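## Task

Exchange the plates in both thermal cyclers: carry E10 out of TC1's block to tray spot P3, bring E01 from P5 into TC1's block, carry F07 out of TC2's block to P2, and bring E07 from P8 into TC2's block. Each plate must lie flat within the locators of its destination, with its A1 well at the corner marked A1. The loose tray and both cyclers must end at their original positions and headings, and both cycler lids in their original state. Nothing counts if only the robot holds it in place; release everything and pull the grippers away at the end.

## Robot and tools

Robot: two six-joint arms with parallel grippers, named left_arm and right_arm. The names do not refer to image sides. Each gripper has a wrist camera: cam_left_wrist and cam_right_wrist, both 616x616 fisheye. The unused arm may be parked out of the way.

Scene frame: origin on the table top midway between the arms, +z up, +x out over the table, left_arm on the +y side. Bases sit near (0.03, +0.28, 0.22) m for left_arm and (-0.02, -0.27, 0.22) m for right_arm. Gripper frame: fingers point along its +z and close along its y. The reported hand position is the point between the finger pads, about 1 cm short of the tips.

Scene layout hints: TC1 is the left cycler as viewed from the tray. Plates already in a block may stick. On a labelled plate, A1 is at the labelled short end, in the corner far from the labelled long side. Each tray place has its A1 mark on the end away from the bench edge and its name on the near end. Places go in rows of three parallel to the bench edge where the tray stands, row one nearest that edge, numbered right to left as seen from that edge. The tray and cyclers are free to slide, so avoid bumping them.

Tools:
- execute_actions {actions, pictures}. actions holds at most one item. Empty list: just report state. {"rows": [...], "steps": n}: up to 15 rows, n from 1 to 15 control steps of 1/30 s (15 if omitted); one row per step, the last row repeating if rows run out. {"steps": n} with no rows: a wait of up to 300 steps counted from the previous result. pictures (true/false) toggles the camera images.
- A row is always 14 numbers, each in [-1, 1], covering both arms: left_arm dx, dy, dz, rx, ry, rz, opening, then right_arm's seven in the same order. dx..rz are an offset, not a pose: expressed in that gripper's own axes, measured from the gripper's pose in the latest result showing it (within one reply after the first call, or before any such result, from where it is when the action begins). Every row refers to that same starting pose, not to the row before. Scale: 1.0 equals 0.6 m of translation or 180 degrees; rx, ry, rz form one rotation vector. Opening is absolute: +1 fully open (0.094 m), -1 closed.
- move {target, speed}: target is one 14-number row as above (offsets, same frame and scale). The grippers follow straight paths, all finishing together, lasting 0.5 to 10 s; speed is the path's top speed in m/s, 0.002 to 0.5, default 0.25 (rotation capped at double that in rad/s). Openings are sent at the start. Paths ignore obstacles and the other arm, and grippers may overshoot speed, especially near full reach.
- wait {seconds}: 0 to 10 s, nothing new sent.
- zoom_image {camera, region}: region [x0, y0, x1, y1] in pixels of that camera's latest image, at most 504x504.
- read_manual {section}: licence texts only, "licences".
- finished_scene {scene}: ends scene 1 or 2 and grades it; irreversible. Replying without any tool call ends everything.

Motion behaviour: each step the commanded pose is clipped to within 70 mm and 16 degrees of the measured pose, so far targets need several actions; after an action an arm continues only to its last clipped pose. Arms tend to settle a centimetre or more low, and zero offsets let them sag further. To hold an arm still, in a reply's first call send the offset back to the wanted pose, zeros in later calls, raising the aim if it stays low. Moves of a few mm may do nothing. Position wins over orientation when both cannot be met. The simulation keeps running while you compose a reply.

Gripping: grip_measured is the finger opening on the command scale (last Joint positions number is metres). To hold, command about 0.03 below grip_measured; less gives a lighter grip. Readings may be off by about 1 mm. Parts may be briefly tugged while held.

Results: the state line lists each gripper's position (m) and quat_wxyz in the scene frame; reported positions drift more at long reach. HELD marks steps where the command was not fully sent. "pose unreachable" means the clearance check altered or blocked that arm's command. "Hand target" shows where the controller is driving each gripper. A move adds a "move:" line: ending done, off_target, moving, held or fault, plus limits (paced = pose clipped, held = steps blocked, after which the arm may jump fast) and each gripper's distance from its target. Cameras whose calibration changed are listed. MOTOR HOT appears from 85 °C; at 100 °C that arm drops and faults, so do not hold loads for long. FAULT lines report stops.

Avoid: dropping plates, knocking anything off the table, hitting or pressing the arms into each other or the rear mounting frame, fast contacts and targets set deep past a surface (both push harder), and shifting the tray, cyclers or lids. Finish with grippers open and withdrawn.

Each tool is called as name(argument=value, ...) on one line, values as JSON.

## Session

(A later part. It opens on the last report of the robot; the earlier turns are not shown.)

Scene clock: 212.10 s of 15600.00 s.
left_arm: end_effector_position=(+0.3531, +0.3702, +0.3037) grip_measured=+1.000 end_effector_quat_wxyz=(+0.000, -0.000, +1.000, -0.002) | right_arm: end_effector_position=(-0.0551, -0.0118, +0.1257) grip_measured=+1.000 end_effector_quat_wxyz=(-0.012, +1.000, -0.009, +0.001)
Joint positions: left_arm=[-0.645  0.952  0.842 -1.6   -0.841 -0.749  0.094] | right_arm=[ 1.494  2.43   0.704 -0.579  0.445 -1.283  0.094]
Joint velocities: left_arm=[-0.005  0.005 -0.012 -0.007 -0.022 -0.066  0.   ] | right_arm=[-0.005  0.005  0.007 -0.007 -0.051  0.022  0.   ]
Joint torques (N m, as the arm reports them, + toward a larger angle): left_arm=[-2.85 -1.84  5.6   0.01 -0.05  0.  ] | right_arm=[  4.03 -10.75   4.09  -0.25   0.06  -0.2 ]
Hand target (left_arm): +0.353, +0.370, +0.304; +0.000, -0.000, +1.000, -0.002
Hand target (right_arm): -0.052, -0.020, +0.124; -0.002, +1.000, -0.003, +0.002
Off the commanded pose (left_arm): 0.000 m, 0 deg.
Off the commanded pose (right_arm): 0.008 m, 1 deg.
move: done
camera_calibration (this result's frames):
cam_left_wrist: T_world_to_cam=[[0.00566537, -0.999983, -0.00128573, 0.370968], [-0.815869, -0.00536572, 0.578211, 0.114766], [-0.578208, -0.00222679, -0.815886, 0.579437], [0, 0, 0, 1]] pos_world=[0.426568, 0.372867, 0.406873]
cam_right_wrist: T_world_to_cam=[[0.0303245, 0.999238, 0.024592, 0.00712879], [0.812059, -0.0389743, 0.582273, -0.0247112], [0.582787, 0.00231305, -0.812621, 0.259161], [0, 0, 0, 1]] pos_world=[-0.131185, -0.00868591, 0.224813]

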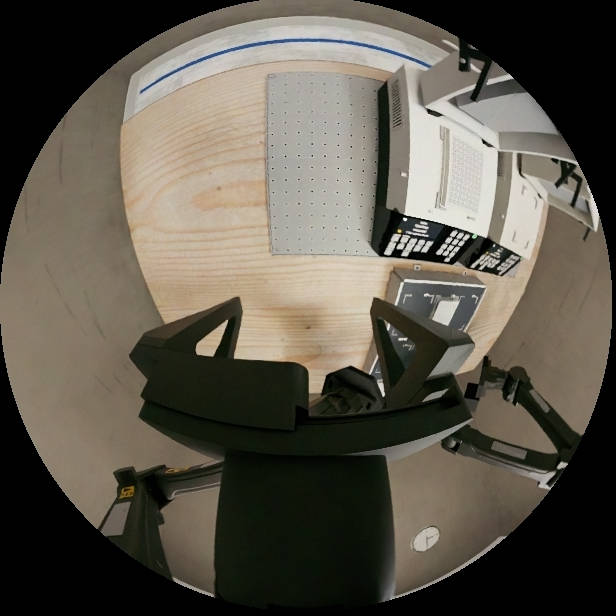

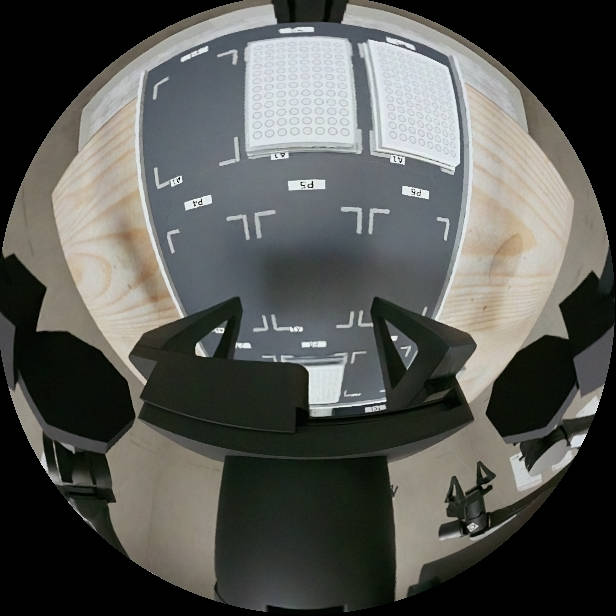

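move(target=[0,0,0,0,0,0,1, -0.145,0,0.075,0,0,0,-1], speed=0.08)

Scene clock: 214.47 s of 15600.00 s.
left_arm: end_effector_position=(+0.3531, +0.3702, +0.3037) grip_measured=+1.000 end_effector_quat_wxyz=(+0.000, -0.000, +1.000, -0.002) | right_arm: end_effector_position=(-0.1326, -0.0251, +0.0783) grip_measured=-0.978 end_effector_quat_wxyz=(+0.004, +1.000, -0.002, +0.006)
Joint positions: left_arm=[-0.645  0.952  0.842 -1.6   -0.841 -0.749  0.094] | right_arm=[ 1.74   2.679  0.768 -0.494  0.267 -1.099  0.001]
Joint velocities: left_arm=[-0.005 -0.024 -0.017 -0.012 -0.022  0.037  0.   ] | right_arm=[ 0.005 -0.015 -0.002 -0.007  0.022 -0.007  0.001]
Joint torques (N m, as the arm reports them, + toward a larger angle): left_arm=[-2.94 -1.13  5.49  0.12 -0.06 -0.01] | right_arm=[  3.57 -11.22   7.25   0.86  -0.1   -0.05]
Hand target (left_arm): +0.353, +0.370, +0.304; +0.000, -0.000, +1.000, -0.002
Hand target (right_arm): -0.142, -0.008, +0.080; -0.012, +1.000, -0.009, +0.001
Off the commanded pose (left_arm): 0.000 m, 0 deg.
Off the commanded pose (right_arm): 0.019 m, 2 deg.
move: off_target (right_arm)
camera_calibration (this result's frames):
cam_left_wrist: T_world_to_cam=[[0.00566537, -0.999983, -0.00128573, 0.370968], [-0.815869, -0.00536572, 0.578211, 0.114766], [-0.578208, -0.00222679, -0.815886, 0.579437], [0, 0, 0, 1]] pos_world=[0.426568, 0.372867, 0.406873]
cam_right_wrist: T_world_to_cam=[[0.0174681, 0.999826, -0.00649933, 0.024649], [0.807035, -0.0102618, 0.590415, 0.0646855], [0.590246, -0.0155586, -0.807074, 0.265978], [0, 0, 0, 1]] pos_world=[-0.209626, -0.0198427, 0.176632]

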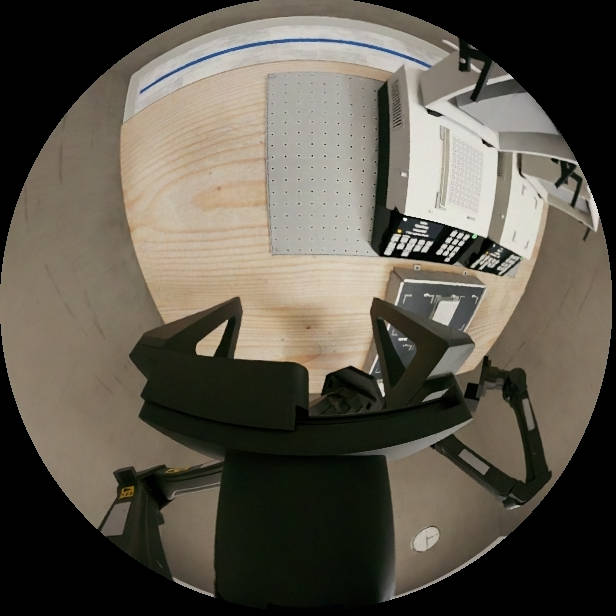

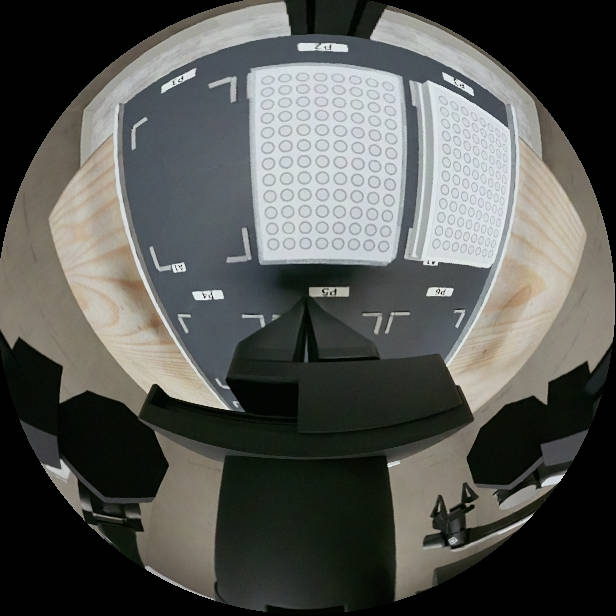

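move(target=[0,0,0,0,0,0,1, -0.058,-0.035,0.006,0,0,0,-1], speed=0.02)

move(target=[0,0,0,0,0,0,1, 0.16,0,-0.08,0,0,0,-1], speed=0.08)

zoom_image(camera="cam_right_wrist", region=[180,40,440,240])

Scene clock: 218.67 s of 15600.00 s.
left_arm: end_effector_position=(+0.3531, +0.3702, +0.3037) grip_measured=+1.000 end_effector_quat_wxyz=(+0.000, -0.000, +1.000, -0.002) | right_arm: end_effector_position=(-0.1584, -0.0141, +0.0743) grip_measured=-0.978 end_effector_quat_wxyz=(+0.009, +1.000, -0.002, +0.003)
Joint positions: left_arm=[-0.645  0.952  0.842 -1.6   -0.841 -0.749  0.094] | right_arm=[ 1.809  2.736  0.839 -0.526  0.207 -1.05   0.001]
Joint velocities: left_arm=[-0.005 -0.015  0.002  0.012 -0.051 -0.007  0.   ] | right_arm=[-0.005 -0.015 -0.002 -0.002 -0.051  0.007 -0.001]
Joint torques (N m, as the arm reports them, + toward a larger angle): left_arm=[-3.51 -1.76  5.53  0.05 -0.04 -0.02] | right_arm=[  3.19 -12.01   7.41  -0.31  -0.12  -0.03]
Hand target (left_arm): +0.353, +0.370, +0.304; +0.000, -0.000, +1.000, -0.002
Hand target (right_arm): -0.167, -0.004, +0.074; +0.004, +1.000, -0.002, +0.006
Off the commanded pose (left_arm): 0.000 m, 0 deg.
Off the commanded pose (right_arm): 0.014 m, 1 deg.
move: off_target (right_arm)
camera_calibration (this result's frames):
cam_left_wrist: T_world_to_cam=[[0.00566537, -0.999983, -0.00128573, 0.370968], [-0.815869, -0.00536572, 0.578211, 0.114766], [-0.578208, -0.00222679, -0.815886, 0.579437], [0, 0, 0, 1]] pos_world=[0.426568, 0.372867, 0.406873]
cam_right_wrist: T_world_to_cam=[[0.0175661, 0.999706, -0.0167119, 0.0149388], [0.809889, -0.00442521, 0.586567, 0.0888277], [0.586321, -0.0238385, -0.809728, 0.277607], [0, 0, 0, 1]] pos_world=[-0.23497, -0.00792362, 0.172933]

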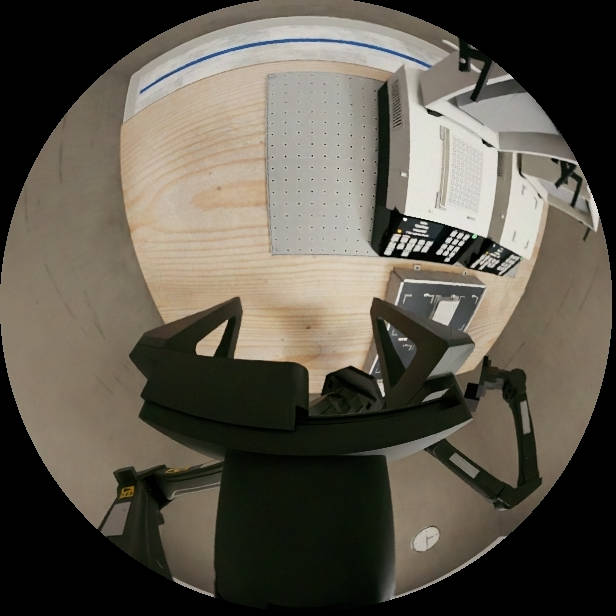

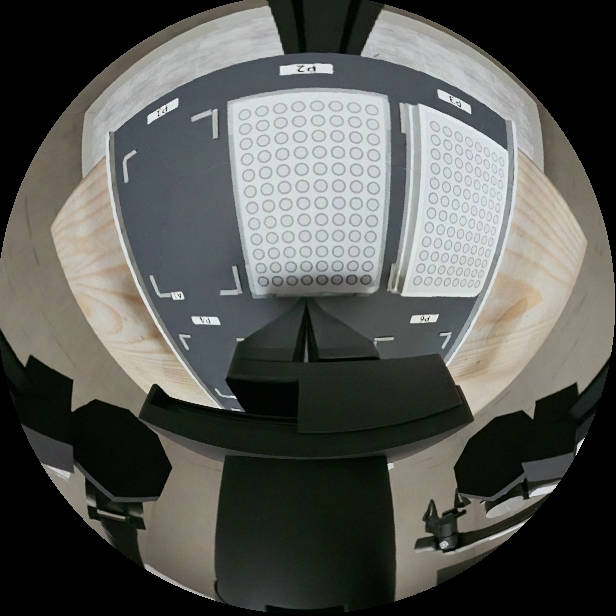

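Scene clock: 220.37 s of 15600.00 s.
left_arm: end_effector_position=(+0.3531, +0.3702, +0.3037) grip_measured=+1.000 end_effector_quat_wxyz=(+0.000, -0.000, +1.000, -0.002) | right_arm: end_effector_position=(-0.0670, -0.0070, +0.1262) grip_measured=-0.978 end_effector_quat_wxyz=(-0.003, +1.000, -0.006, +0.004)
Joint positions: left_arm=[-0.645  0.952  0.842 -1.6   -0.841 -0.749  0.094] | right_arm=[ 1.531  2.467  0.742 -0.616  0.419 -1.25   0.001]
Joint velocities: left_arm=[ 0.005 -0.015 -0.012 -0.002  0.007 -0.022  0.   ] | right_arm=[-0.005 -0.005  0.007 -0.007 -0.051 -0.007 -0.002]
Joint torques (N m, as the arm reports them, + toward a larger angle): left_arm=[-3.21 -1.92  5.5   0.07 -0.06  0.  ] | right_arm=[  3.36 -11.37   4.25  -0.26   0.07  -0.2 ]
Hand target (left_arm): +0.353, +0.370, +0.304; +0.000, -0.000, +1.000, -0.002
Hand target (right_arm): -0.062, -0.015, +0.124; +0.009, +1.000, -0.002, +0.003
Off the commanded pose (left_arm): 0.000 m, 0 deg.
Off the commanded pose (right_arm): 0.009 m, 1 deg.
move: done
camera_calibration (this result's frames):
cam_left_wrist: T_world_to_cam=[[0.00566537, -0.999983, -0.00128573, 0.370968], [-0.815869, -0.00536572, 0.578211, 0.114766], [-0.578208, -0.00222679, -0.815886, 0.579437], [0, 0, 0, 1]] pos_world=[0.426568, 0.372867, 0.406873]
cam_right_wrist: T_world_to_cam=[[0.0248158, 0.999675, 0.00580854, 0.00468445], [0.808897, -0.0234935, 0.587481, -0.015958], [0.587427, -0.00988032, -0.809217, 0.266235], [0, 0, 0, 1]] pos_world=[-0.143602, -0.00242735, 0.22479]

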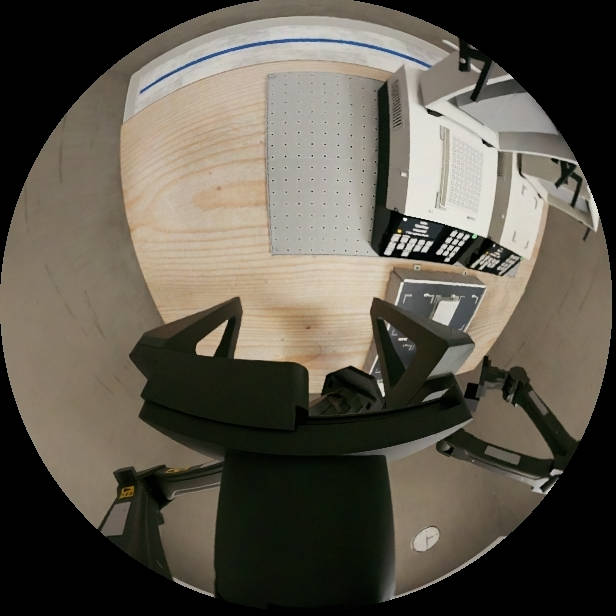

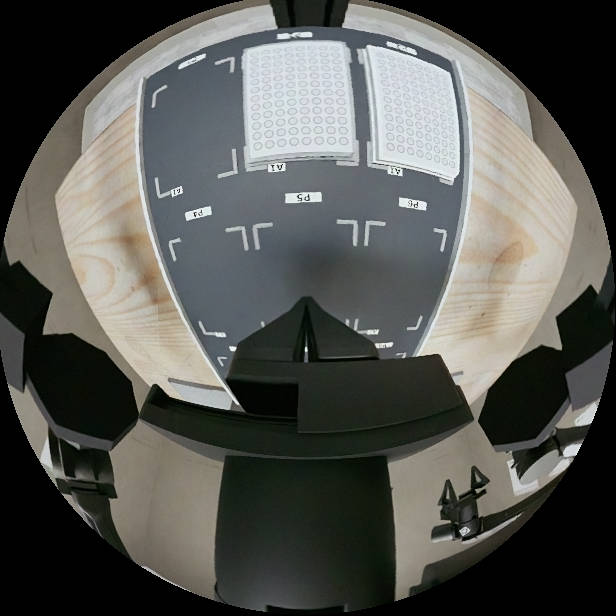

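Region (180, 40, 440, 240) of cam_right_wrist's 616x616 image, scaled by 1.938, with more detail than that image has; it fills the top 388 rows of this view, and the rest is white.

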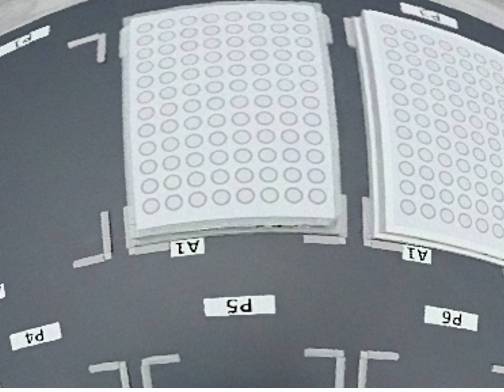

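Seated. To P8.

move(target=[0,0,0,0,0,0,1, 0.405,0.015,0.02,0,0,0,1], speed=0.2)

Scene clock: 223.57 s of 15600.00 s.
left_arm: end_effector_position=(+0.3531, +0.3702, +0.3037) grip_measured=+1.000 end_effector_quat_wxyz=(+0.000, -0.000, +1.000, -0.002) | right_arm: end_effector_position=(+0.1674, -0.0319, +0.1165) grip_measured=+1.000 end_effector_quat_wxyz=(+0.004, +1.000, +0.007, +0.003)
Joint positions: left_arm=[-0.645  0.952  0.842 -1.6   -0.841 -0.749  0.094] | right_arm=[ 0.826  2.011  0.685 -0.586  0.811 -2.     0.094]
Joint velocities: left_arm=[ 0.005 -0.015 -0.012  0.002  0.022  0.007  0.   ] | right_arm=[-0.005  0.005 -0.007 -0.012 -0.081  0.051  0.   ]
Joint torques (N m, as the arm reports them, + toward a larger angle): left_arm=[-3.4  -1.38  5.54  0.13 -0.03 -0.02] | right_arm=[ 7.16 -8.29  5.58  0.71 -0.05 -0.27]
Hand target (left_arm): +0.353, +0.370, +0.304; +0.000, -0.000, +1.000, -0.002
Hand target (right_arm): +0.178, -0.023, +0.117; -0.003, +1.000, -0.006, +0.004
Off the commanded pose (left_arm): 0.000 m, 0 deg.
Off the commanded pose (right_arm): 0.016 m, 2 deg.
move: off_target (right_arm)
camera_calibration (this result's frames):
cam_left_wrist: T_world_to_cam=[[0.00566537, -0.999983, -0.00128573, 0.370968], [-0.815869, -0.00536572, 0.578211, 0.114766], [-0.578208, -0.00222679, -0.815886, 0.579437], [0, 0, 0, 1]] pos_world=[0.426568, 0.372867, 0.406873]
cam_right_wrist: T_world_to_cam=[[-0.00101574, 0.999966, -0.00814292, 0.0297704], [0.809729, 0.00560075, 0.586778, -0.199554], [0.586803, -0.00599755, -0.809707, 0.120849], [0, 0, 0, 1]] pos_world=[0.0907005, -0.027927, 0.215189]

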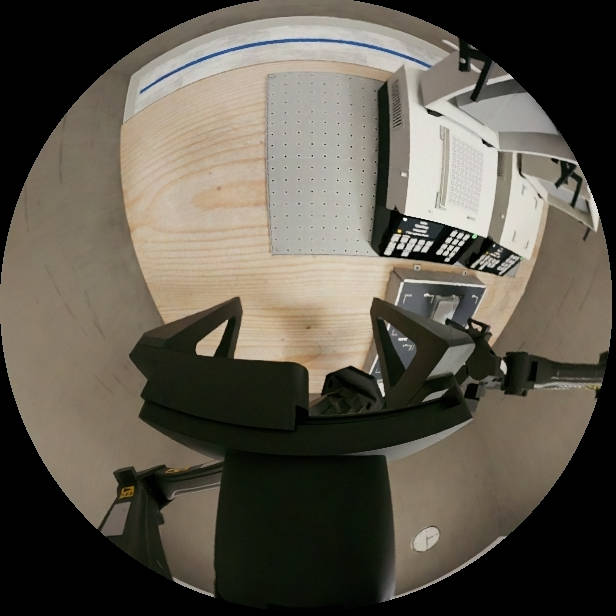

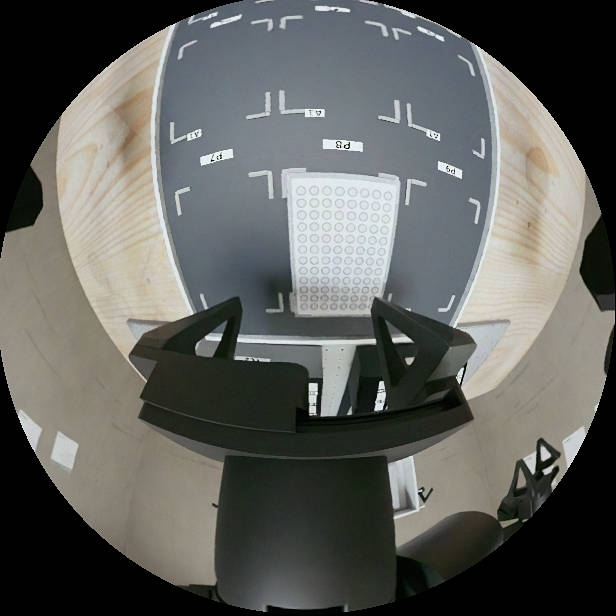

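move(target=[0,0,0,0,0,0,1, 0.03,-0.06,0.02,0,0,0,1], speed=0.06)

Scene clock: 225.30 s of 15600.00 s.
left_arm: end_effector_position=(+0.3531, +0.3702, +0.3037) grip_measured=+1.000 end_effector_quat_wxyz=(+0.000, -0.000, +1.000, -0.002) | right_arm: end_effector_position=(+0.1763, -0.0026, +0.1107) grip_measured=+1.000 end_effector_quat_wxyz=(+0.004, +1.000, +0.018, +0.007)
Joint positions: left_arm=[-0.645  0.952  0.842 -1.6   -0.841 -0.749  0.094] | right_arm=[ 0.823  2.084  0.765 -0.585  0.818 -2.03   0.094]
Joint velocities: left_arm=[-0.005  0.005 -0.007  0.007 -0.007  0.066  0.   ] | right_arm=[-0.005  0.005  0.007 -0.002  0.007  0.037  0.   ]
Joint torques (N m, as the arm reports them, + toward a larger angle): left_arm=[-2.83 -1.5   5.52  0.18 -0.04  0.  ] | right_arm=[ 6.9  -8.    5.59  0.61  0.1  -0.19]
Hand target (left_arm): +0.353, +0.370, +0.304; +0.000, -0.000, +1.000, -0.002
Hand target (right_arm): +0.185, +0.003, +0.104; +0.005, +1.000, +0.007, +0.003
Off the commanded pose (left_arm): 0.000 m, 0 deg.
Off the commanded pose (right_arm): 0.013 m, 1 deg.
move: off_target (right_arm)
camera_calibration (this result's frames):
cam_left_wrist: T_world_to_cam=[[0.00566537, -0.999983, -0.00128573, 0.370968], [-0.815869, -0.00536572, 0.578211, 0.114766], [-0.578208, -0.00222679, -0.815886, 0.579437], [0, 0, 0, 1]] pos_world=[0.426568, 0.372867, 0.406873]
cam_right_wrist: T_world_to_cam=[[-0.023333, 0.999702, -0.00714901, 0.00429729], [0.805557, 0.0230356, 0.59207, -0.203352], [0.592058, 0.00805584, -0.805855, 0.109719], [0, 0, 0, 1]] pos_world=[0.0989515, -0.00049555, 0.208847]

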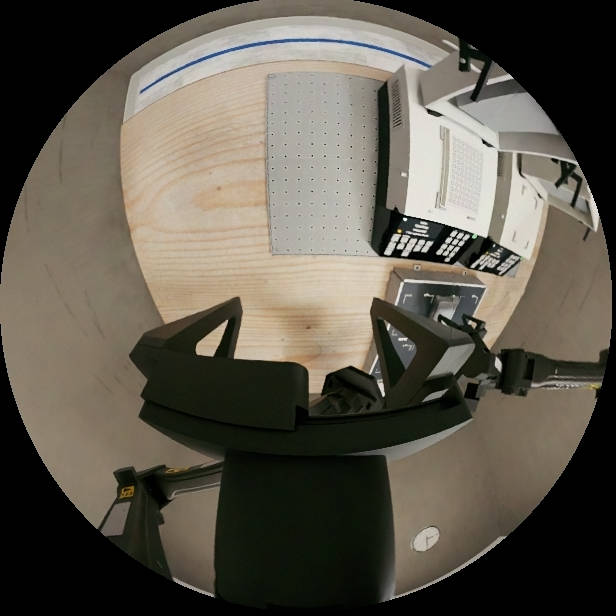

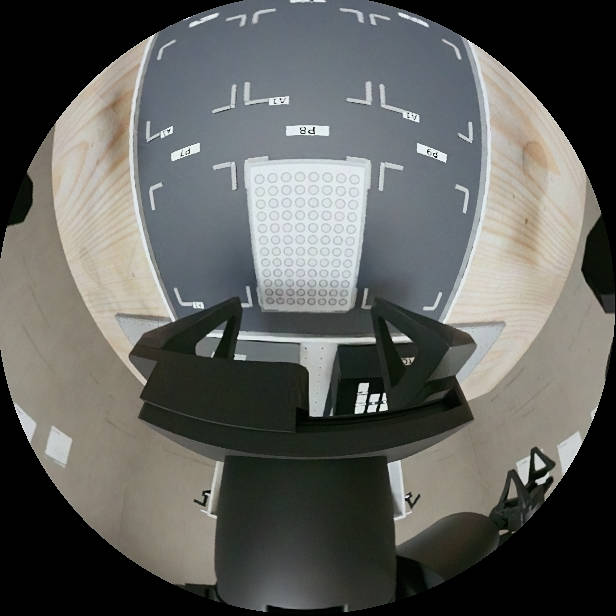

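Chamfer bottom-right, same as others. Descend.

move(target=[0,0,0,0,0,0,1, 0,0,0.085,0,0,0.011,1], speed=0.04)

Scene clock: 228.07 s of 15600.00 s.
left_arm: end_effector_position=(+0.3531, +0.3702, +0.3037) grip_measured=+1.000 end_effector_quat_wxyz=(+0.000, -0.000, +1.000, -0.002) | right_arm: end_effector_position=(+0.1810, +0.0042, +0.0815) grip_measured=+1.000 end_effector_quat_wxyz=(-0.002, +1.000, -0.001, +0.019)
Joint positions: left_arm=[-0.645  0.952  0.842 -1.6   -0.841 -0.749  0.094] | right_arm=[ 0.764  2.141  0.755 -0.425  0.851 -2.099  0.094]
Joint velocities: left_arm=[-0.024 -0.005 -0.002 -0.017 -0.081 -0.066  0.   ] | right_arm=[ 0.005 -0.015 -0.007 -0.012  0.081 -0.022  0.   ]
Joint torques (N m, as the arm reports them, + toward a larger angle): left_arm=[-3.3  -1.58  5.47  0.11 -0.05  0.01] | right_arm=[ 5.58 -6.63  2.7   1.72  0.11 -0.25]
Hand target (left_arm): +0.353, +0.370, +0.304; +0.000, -0.000, +1.000, -0.002
Hand target (right_arm): +0.176, -0.003, +0.061; +0.013, +1.000, -0.007, +0.005
Off the commanded pose (left_arm): 0.000 m, 0 deg.
Off the commanded pose (right_arm): 0.023 m, 2 deg.
joint sent to its limit (right arm) — the command would take joint 6 (wrist roll) past its lower limit, so that joint was sent only as far as its limit.
move: off_target (right_arm)
camera_calibration (this result's frames):
cam_left_wrist: T_world_to_cam=[[0.00566537, -0.999983, -0.00128573, 0.370968], [-0.815869, -0.00536572, 0.578211, 0.114766], [-0.578208, -0.00222679, -0.815886, 0.579437], [0, 0, 0, 1]] pos_world=[0.426568, 0.372867, 0.406873]
cam_right_wrist: T_world_to_cam=[[0.0146138, 0.999884, 0.00418766, -0.0104006], [0.791375, -0.014126, 0.611168, -0.18878], [0.611156, -0.00561746, -0.79149, 0.0788108], [0, 0, 0, 1]] pos_world=[0.101382, 0.00817537, 0.177798]

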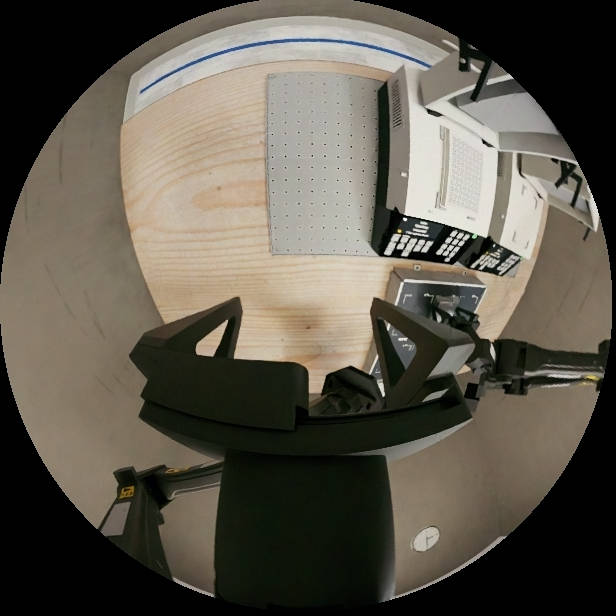

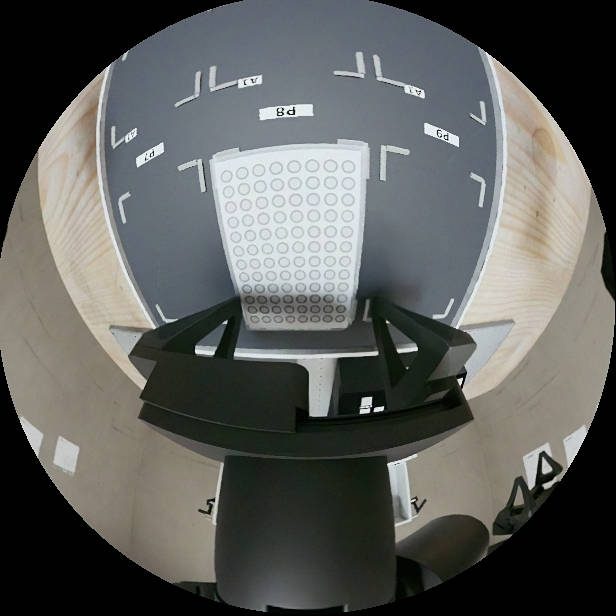

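move(target=[0,0,0,0,0,0,1, -0.01,0.03,-0.012,0,-0.012,0,1], speed=0.03)

move(target=[0,0,0,0,0,0,1, 0,0.008,0.045,0,0,0,1], speed=0.03)

Scene clock: 229.97 s of 15600.00 s.
left_arm: end_effector_position=(+0.3531, +0.3702, +0.3037) grip_measured=+1.000 end_effector_quat_wxyz=(+0.000, -0.000, +1.000, -0.002) | right_arm: end_effector_position=(+0.1762, -0.0077, +0.0886) grip_measured=+1.000 end_effector_quat_wxyz=(-0.005, +1.000, +0.001, +0.004)
Joint positions: left_arm=[-0.645  0.952  0.842 -1.6   -0.841 -0.749  0.094] | right_arm=[ 0.766  2.097  0.725 -0.452  0.821 -2.092  0.094]
Joint velocities: left_arm=[ 0.005 -0.005 -0.002  0.007  0.022  0.007  0.   ] | right_arm=[-0.005  0.005  0.012  0.007  0.007 -0.007  0.   ]
Joint torques (N m, as the arm reports them, + toward a larger angle): left_arm=[-3.25 -1.66  5.51  0.04 -0.03  0.  ] | right_arm=[ 8.51 -9.61  2.23 -0.39 -0.15 -0.04]
Hand target (left_arm): +0.353, +0.370, +0.304; +0.000, -0.000, +1.000, -0.002
Hand target (right_arm): +0.175, -0.014, +0.088; -0.002, +1.000, -0.001, -0.000
Off the commanded pose (left_arm): 0.000 m, 0 deg.
Off the commanded pose (right_arm): 0.006 m, 1 deg.
move: done
camera_calibration (this result's frames):
cam_left_wrist: T_world_to_cam=[[0.00566537, -0.999983, -0.00128573, 0.370968], [-0.815869, -0.00536572, 0.578211, 0.114766], [-0.578208, -0.00222679, -0.815886, 0.579437], [0, 0, 0, 1]] pos_world=[0.426568, 0.372867, 0.406873]
cam_right_wrist: T_world_to_cam=[[0.01041, 0.999878, 0.0116206, 0.00161108], [0.808648, -0.0152539, 0.588095, -0.19053], [0.588201, 0.0032749, -0.808708, 0.0928902], [0, 0, 0, 1]] pos_world=[0.0994165, -0.00482141, 0.187152]

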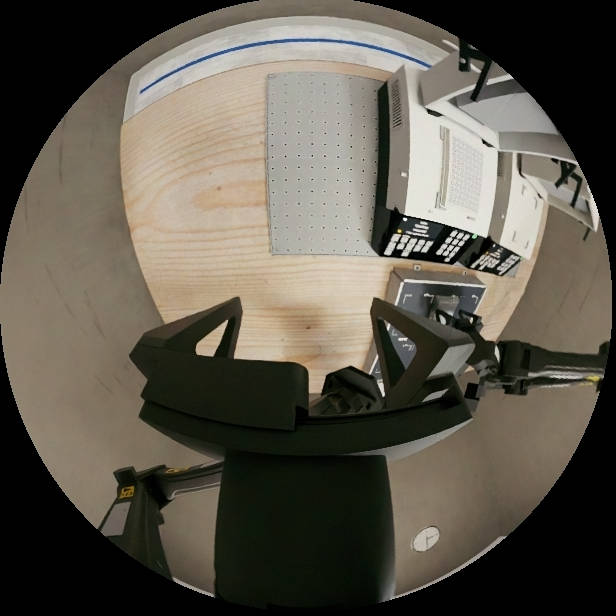

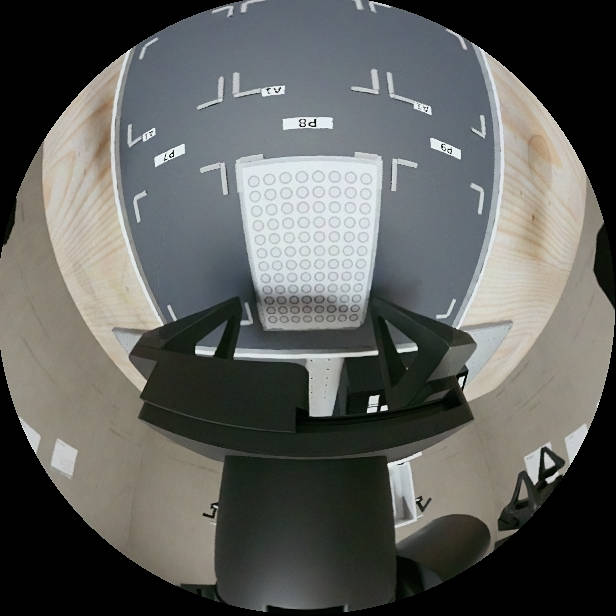

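Scene clock: 231.10 s of 15600.00 s.
left_arm: end_effector_position=(+0.3531, +0.3702, +0.3037) grip_measured=+1.000 end_effector_quat_wxyz=(+0.000, -0.000, +1.000, -0.002) | right_arm: end_effector_position=(+0.1762, -0.0080, +0.0734) grip_measured=+1.000 end_effector_quat_wxyz=(+0.002, +1.000, -0.009, +0.010)
Joint positions: left_arm=[-0.645  0.952  0.842 -1.6   -0.841 -0.749  0.094] | right_arm=[ 0.738  2.134  0.725 -0.398  0.845 -2.103  0.094]
Joint velocities: left_arm=[-0.005  0.005 -0.017 -0.012 -0.095  0.051  0.   ] | right_arm=[-0.015  0.005  0.002 -0.022  0.037  0.081  0.   ]
Joint torques (N m, as the arm reports them, + toward a larger angle): left_arm=[-2.93 -1.55  5.51  0.02 -0.02  0.01] | right_arm=[ 6.37 -7.77  2.76  0.74  0.14 -0.22]
Hand target (left_arm): +0.353, +0.370, +0.304; +0.000, -0.000, +1.000, -0.002
Hand target (right_arm): +0.176, -0.012, +0.062; +0.012, +1.000, -0.013, +0.002
Off the commanded pose (left_arm): 0.000 m, 0 deg.
Off the commanded pose (right_arm): 0.013 m, 2 deg.
joint sent to its limit (right arm) — the command would take joint 6 (wrist roll) past its lower limit, so that joint was sent only as far as its limit.
move: off_target (right_arm)
camera_calibration (this result's frames):
cam_left_wrist: T_world_to_cam=[[0.00566537, -0.999983, -0.00128573, 0.370968], [-0.815869, -0.00536572, 0.578211, 0.114766], [-0.578208, -0.00222679, -0.815886, 0.579437], [0, 0, 0, 1]] pos_world=[0.426568, 0.372867, 0.406873]
cam_right_wrist: T_world_to_cam=[[0.0305771, 0.999525, -0.00392104, -0.000333436], [0.802103, -0.0221966, 0.596773, -0.181163], [0.596402, -0.0213927, -0.802401, 0.078537], [0, 0, 0, 1]] pos_world=[0.0984824, -0.00200782, 0.17113]

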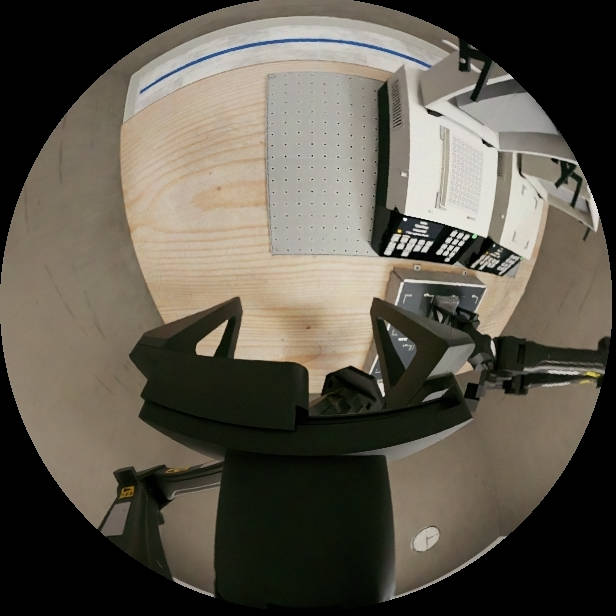

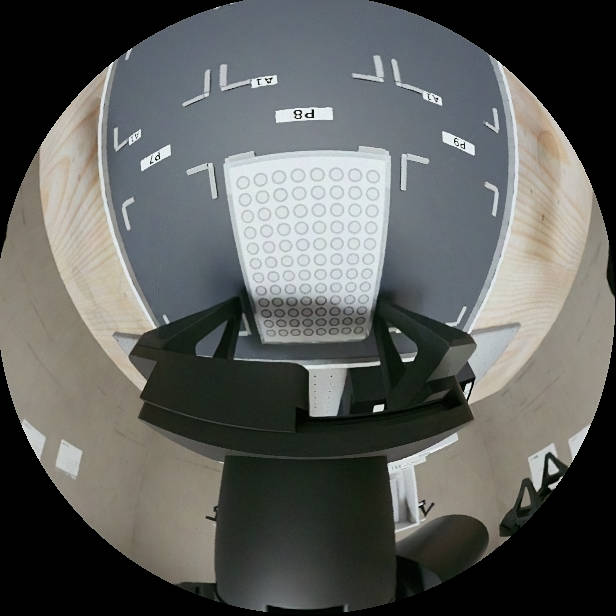

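move(target=[0,0,0,0,0,0,1, 0,0,0.025,0,0,0,1], speed=0.02)

move(target=[0,0,0,0,0,0,1, 0,0,0,0,0,0,0.72], speed=0.02)

move(target=[0,0,0,0,0,0,1, 0,0,-0.12,0,0,0,0.72], speed=0.06)

Scene clock: 233.10 s of 15600.00 s.
left_arm: end_effector_position=(+0.3531, +0.3702, +0.3037) grip_measured=+1.000 end_effector_quat_wxyz=(+0.000, -0.000, +1.000, -0.002) | right_arm: end_effector_position=(+0.1741, -0.0071, +0.0682) grip_measured=+1.000 end_effector_quat_wxyz=(+0.006, +1.000, -0.008, +0.015)
Joint positions: left_arm=[-0.645  0.952  0.842 -1.6   -0.841 -0.749  0.094] | right_arm=[ 0.735  2.155  0.725 -0.375  0.858 -2.108  0.094]
Joint velocities: left_arm=[ 0.005 -0.005 -0.002  0.002 -0.007  0.007  0.   ] | right_arm=[-0.005 -0.005 -0.012 -0.002  0.022 -0.022  0.   ]
Joint torques (N m, as the arm reports them, + toward a larger angle): left_arm=[-3.26 -1.44  5.48  0.09 -0.02  0.  ] | right_arm=[ 7.11 -8.04  3.1   0.62  0.06 -0.17]
Hand target (left_arm): +0.353, +0.370, +0.304; +0.000, -0.000, +1.000, -0.002
Hand target (right_arm): +0.176, -0.008, +0.059; +0.012, +1.000, -0.017, +0.009
Off the commanded pose (left_arm): 0.000 m, 0 deg.
Off the commanded pose (right_arm): 0.010 m, 1 deg.
joint sent to its limit (right arm) — the command would take joint 6 (wrist roll) past its lower limit, so that joint was sent only as far as its limit.
move: done
camera_calibration (this result's frames):
cam_left_wrist: T_world_to_cam=[[0.00566537, -0.999983, -0.00128573, 0.370968], [-0.815869, -0.00536572, 0.578211, 0.114766], [-0.578208, -0.00222679, -0.815886, 0.579437], [0, 0, 0, 1]] pos_world=[0.426568, 0.372867, 0.406873]
cam_right_wrist: T_world_to_cam=[[0.029829, 0.9995, -0.010492, -0.000624919], [0.796277, -0.0174166, 0.604681, -0.175827], [0.604196, -0.0263916, -0.796399, 0.0737842], [0, 0, 0, 1]] pos_world=[0.0954458, -0.000490424, 0.165074]

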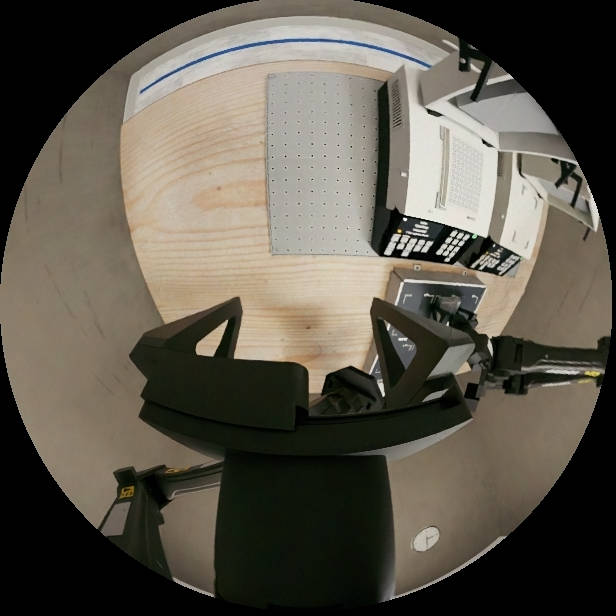

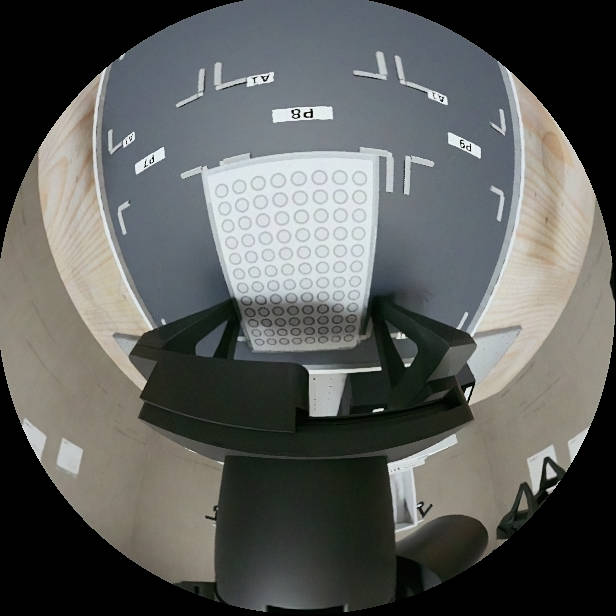

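Scene clock: 233.60 s of 15600.00 s.
left_arm: end_effector_position=(+0.3531, +0.3702, +0.3037) grip_measured=+1.000 end_effector_quat_wxyz=(+0.000, -0.000, +1.000, -0.002) | right_arm: end_effector_position=(+0.1741, -0.0070, +0.0682) grip_measured=+0.777 end_effector_quat_wxyz=(+0.006, +1.000, -0.008, +0.014)
Joint positions: left_arm=[-0.645  0.952  0.842 -1.6   -0.841 -0.749  0.094] | right_arm=[ 0.735  2.155  0.725 -0.375  0.858 -2.108  0.084]
Joint velocities: left_arm=[-0.005 -0.005 -0.002  0.012  0.066 -0.037  0.   ] | right_arm=[-0.005 -0.005  0.012 -0.002  0.007  0.022 -0.   ]
Joint torques (N m, as the arm reports them, + toward a larger angle): left_arm=[-3.26 -1.24  5.52  0.1  -0.03 -0.01] | right_arm=[ 9.06 -9.11  2.46  0.11  0.03 -0.14]
Hand target (left_arm): +0.353, +0.370, +0.304; +0.000, -0.000, +1.000, -0.002
Hand target (right_arm): +0.174, -0.007, +0.068; +0.006, +1.000, -0.008, +0.015
Off the commanded pose (left_arm): 0.000 m, 0 deg.
Off the commanded pose (right_arm): 0.000 m, 0 deg.
move: done
camera_calibration (this result's frames):
cam_left_wrist: T_world_to_cam=[[0.00566537, -0.999983, -0.00128573, 0.370968], [-0.815869, -0.00536572, 0.578211, 0.114766], [-0.578208, -0.00222679, -0.815886, 0.579437], [0, 0, 0, 1]] pos_world=[0.426568, 0.372867, 0.406873]
cam_right_wrist: T_world_to_cam=[[0.0298237, 0.999502, -0.0103011, -0.000669821], [0.796474, -0.0175364, 0.604419, -0.175798], [0.603937, -0.0262306, -0.7966, 0.073877], [0, 0, 0, 1]] pos_world=[0.0954215, -0.000475538, 0.165099]

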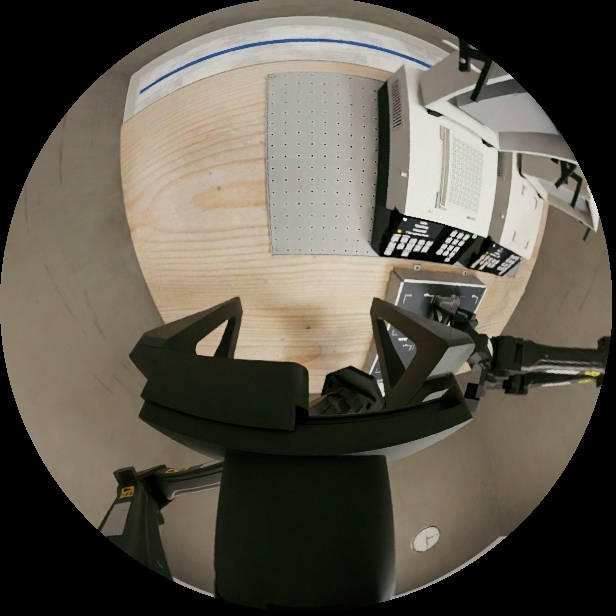

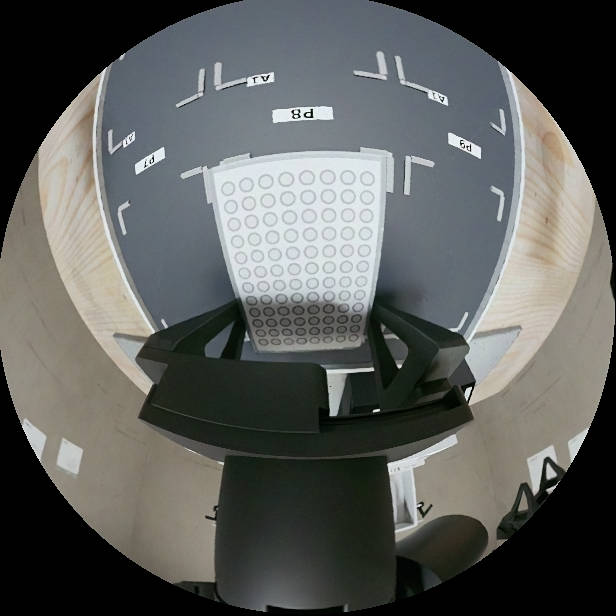

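Scene clock: 235.13 s of 15600.00 s.
left_arm: end_effector_position=(+0.3531, +0.3702, +0.3037) grip_measured=+1.000 end_effector_quat_wxyz=(+0.000, -0.000, +1.000, -0.002) | right_arm: end_effector_position=(+0.1634, -0.0205, +0.1295) grip_measured=+0.777 end_effector_quat_wxyz=(+0.020, +1.000, +0.001, +0.007)
Joint positions: left_arm=[-0.645  0.952  0.842 -1.6   -0.841 -0.749  0.094] | right_arm=[ 0.879  2.047  0.743 -0.699  0.809 -1.89   0.084]
Joint velocities: left_arm=[-0.005 -0.005 -0.002  0.012 -0.022 -0.007  0.   ] | right_arm=[-0.005 -0.005 -0.012 -0.017  0.022  0.022  0.001]
Joint torques (N m, as the arm reports them, + toward a larger angle): left_arm=[-3.66 -1.46  5.53  0.04 -0.04 -0.02] | right_arm=[ 9.81 -9.07  6.36 -0.43 -0.1  -0.07]
Hand target (left_arm): +0.353, +0.370, +0.304; +0.000, -0.000, +1.000, -0.002
Hand target (right_arm): +0.172, -0.007, +0.141; +0.006, +1.000, -0.009, +0.014
Off the commanded pose (left_arm): 0.000 m, 0 deg.
Off the commanded pose (right_arm): 0.020 m, 2 deg.
move: off_target (right_arm)
camera_calibration (this result's frames):
cam_left_wrist: T_world_to_cam=[[0.00566537, -0.999983, -0.00128573, 0.370968], [-0.815869, -0.00536572, 0.578211, 0.114766], [-0.578208, -0.00222679, -0.815886, 0.579437], [0, 0, 0, 1]] pos_world=[0.426568, 0.372867, 0.406873]
cam_right_wrist: T_world_to_cam=[[0.0103212, 0.999164, -0.0395475, 0.0206986], [0.805621, 0.0151192, 0.592239, -0.203904], [0.592342, -0.0379729, -0.804792, 0.131541], [0, 0, 0, 1]] pos_world=[0.0861383, -0.0126034, 0.227441]

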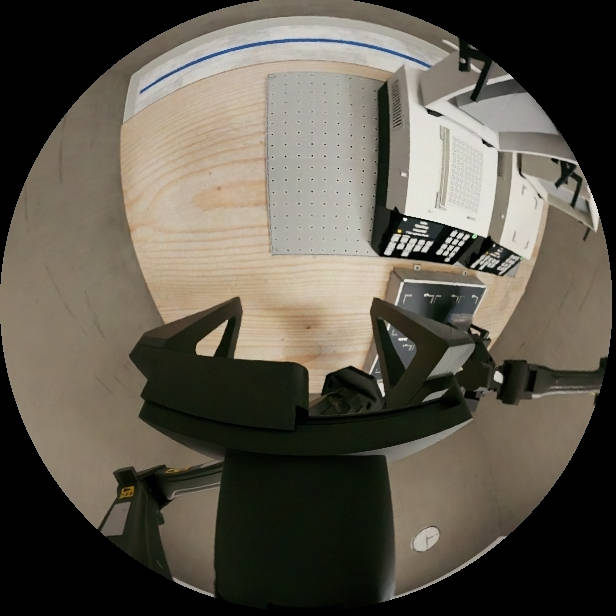

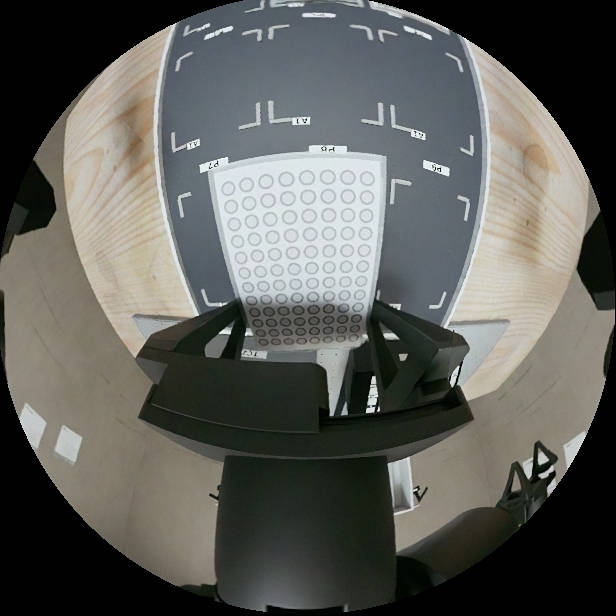

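move(target=[0,0,0,0,0,0,1, 0.05,0.2,-0.1,0,0,0.5,0.72], speed=0.2)

move(target=[0,0,0,0,0,0,1, 0.25,0,0.15,0,0,0.5,0.72], speed=0.2)

Scene clock: 240.47 s of 15600.00 s.
left_arm: end_effector_position=(+0.3531, +0.3702, +0.3037) grip_measured=+1.000 end_effector_quat_wxyz=(+0.000, -0.000, +1.000, -0.002) | right_arm: end_effector_position=(+0.1947, -0.1329, +0.1979) grip_measured=+0.778 end_effector_quat_wxyz=(-0.004, -0.709, +0.705, -0.016)
Joint positions: left_arm=[-0.645  0.952  0.842 -1.6   -0.841 -0.749  0.094] | right_arm=[ 0.879  1.563  0.589 -1.01   0.809 -0.335  0.084]
Joint velocities: left_arm=[ 0.005 -0.005 -0.017  0.002  0.007 -0.022  0.   ] | right_arm=[ 0.005 -0.024 -0.007 -0.002 -0.066 -0.007  0.   ]
Joint torques (N m, as the arm reports them, + toward a larger angle): left_arm=[-3.17 -1.59  5.54 -0.01 -0.01 -0.02] | right_arm=[ 5.61 -5.61  4.82 -0.34  0.1  -0.02]
Hand target (left_arm): +0.353, +0.370, +0.304; +0.000, -0.000, +1.000, -0.002
Hand target (right_arm): +0.192, -0.139, +0.196; +0.009, +0.708, -0.706, +0.019
Off the commanded pose (left_arm): 0.000 m, 0 deg.
Off the commanded pose (right_arm): 0.006 m, 1 deg.
move: done
camera_calibration (this result's frames):
cam_left_wrist: T_world_to_cam=[[0.00566537, -0.999983, -0.00128573, 0.370968], [-0.815869, -0.00536572, 0.578211, 0.114766], [-0.578208, -0.00222679, -0.815886, 0.579437], [0, 0, 0, 1]] pos_world=[0.426568, 0.372867, 0.406873]
cam_right_wrist: T_world_to_cam=[[0.999799, -0.00684834, 0.0188409, -0.202557], [-0.0168335, -0.79717, 0.603521, -0.217973], [0.0108863, -0.603717, -0.797125, 0.200286], [0, 0, 0, 1]] pos_world=[0.196666, -0.0542327, 0.295021]

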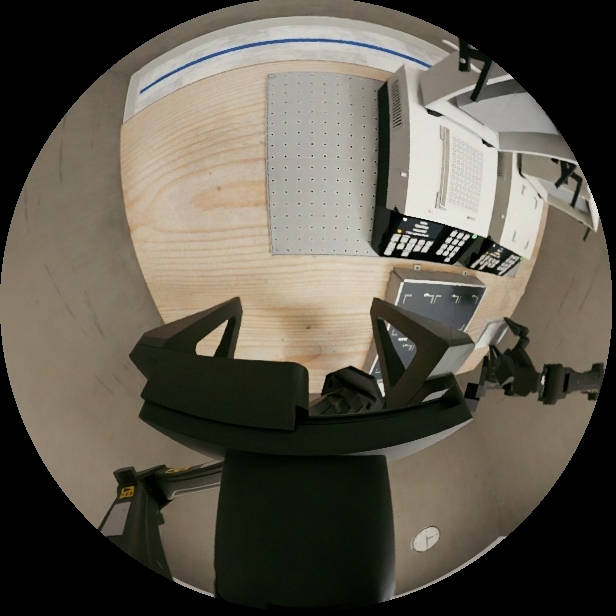

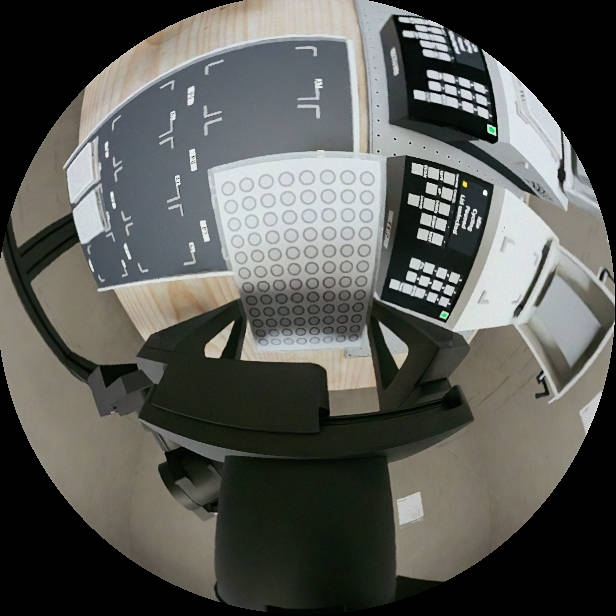

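Scene clock: 244.77 s of 15600.00 s.
left_arm: end_effector_position=(+0.3531, +0.3702, +0.3037) grip_measured=+1.000 end_effector_quat_wxyz=(+0.000, -0.000, +1.000, -0.002) | right_arm: end_effector_position=(+0.2002, -0.2855, +0.1145) grip_measured=+0.778 end_effector_quat_wxyz=(+0.011, -0.014, +1.000, -0.012)
Joint positions: left_arm=[-0.645  0.952  0.842 -1.6   -0.841 -0.749  0.094] | right_arm=[ 0.236  0.914  0.235 -0.559  0.837  0.24   0.084]
Joint velocities: left_arm=[-0.015 -0.005  0.002 -0.002 -0.037 -0.007  0.   ] | right_arm=[-0.024  0.005 -0.007 -0.007 -0.037 -0.007 -0.002]
Joint torques (N m, as the arm reports them, + toward a larger angle): left_arm=[-3.15 -1.34  5.5   0.14 -0.02  0.  ] | right_arm=[ 0.15 -4.11  2.99  0.74  0.02 -0.06]
Hand target (left_arm): +0.353, +0.370, +0.304; +0.000, -0.000, +1.000, -0.002
Hand target (right_arm): +0.196, -0.288, +0.112; +0.009, -0.003, +1.000, -0.013
Off the commanded pose (left_arm): 0.000 m, 0 deg.
Off the commanded pose (right_arm): 0.004 m, 1 deg.
move: done
camera_calibration (this result's frames):
cam_left_wrist: T_world_to_cam=[[0.00566537, -0.999983, -0.00128573, 0.370968], [-0.815869, -0.00536572, 0.578211, 0.114766], [-0.578208, -0.00222679, -0.815886, 0.579437], [0, 0, 0, 1]] pos_world=[0.426568, 0.372867, 0.406873]
cam_right_wrist: T_world_to_cam=[[0.014424, -0.999615, 0.0236885, -0.294187], [-0.826847, 0.00139703, 0.562425, 0.105657], [-0.562241, -0.0276992, -0.826509, 0.324154], [0, 0, 0, 1]] pos_world=[0.273858, -0.285243, 0.215461]

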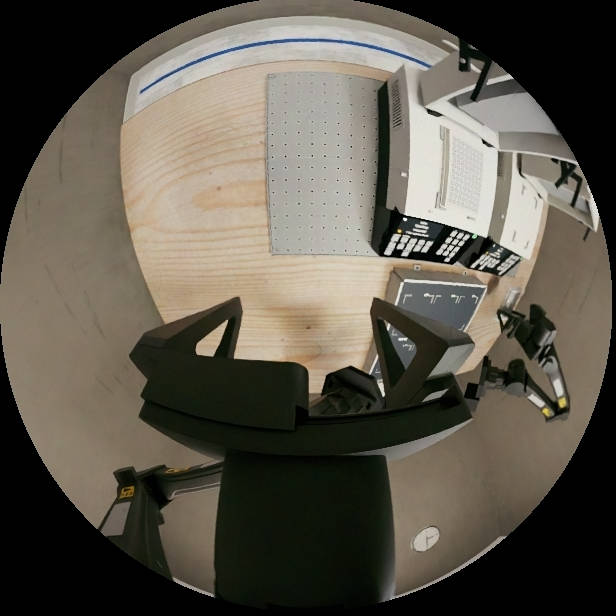

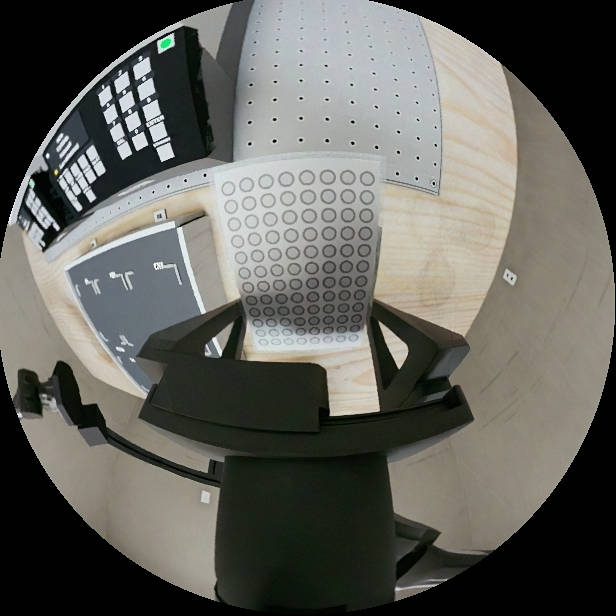

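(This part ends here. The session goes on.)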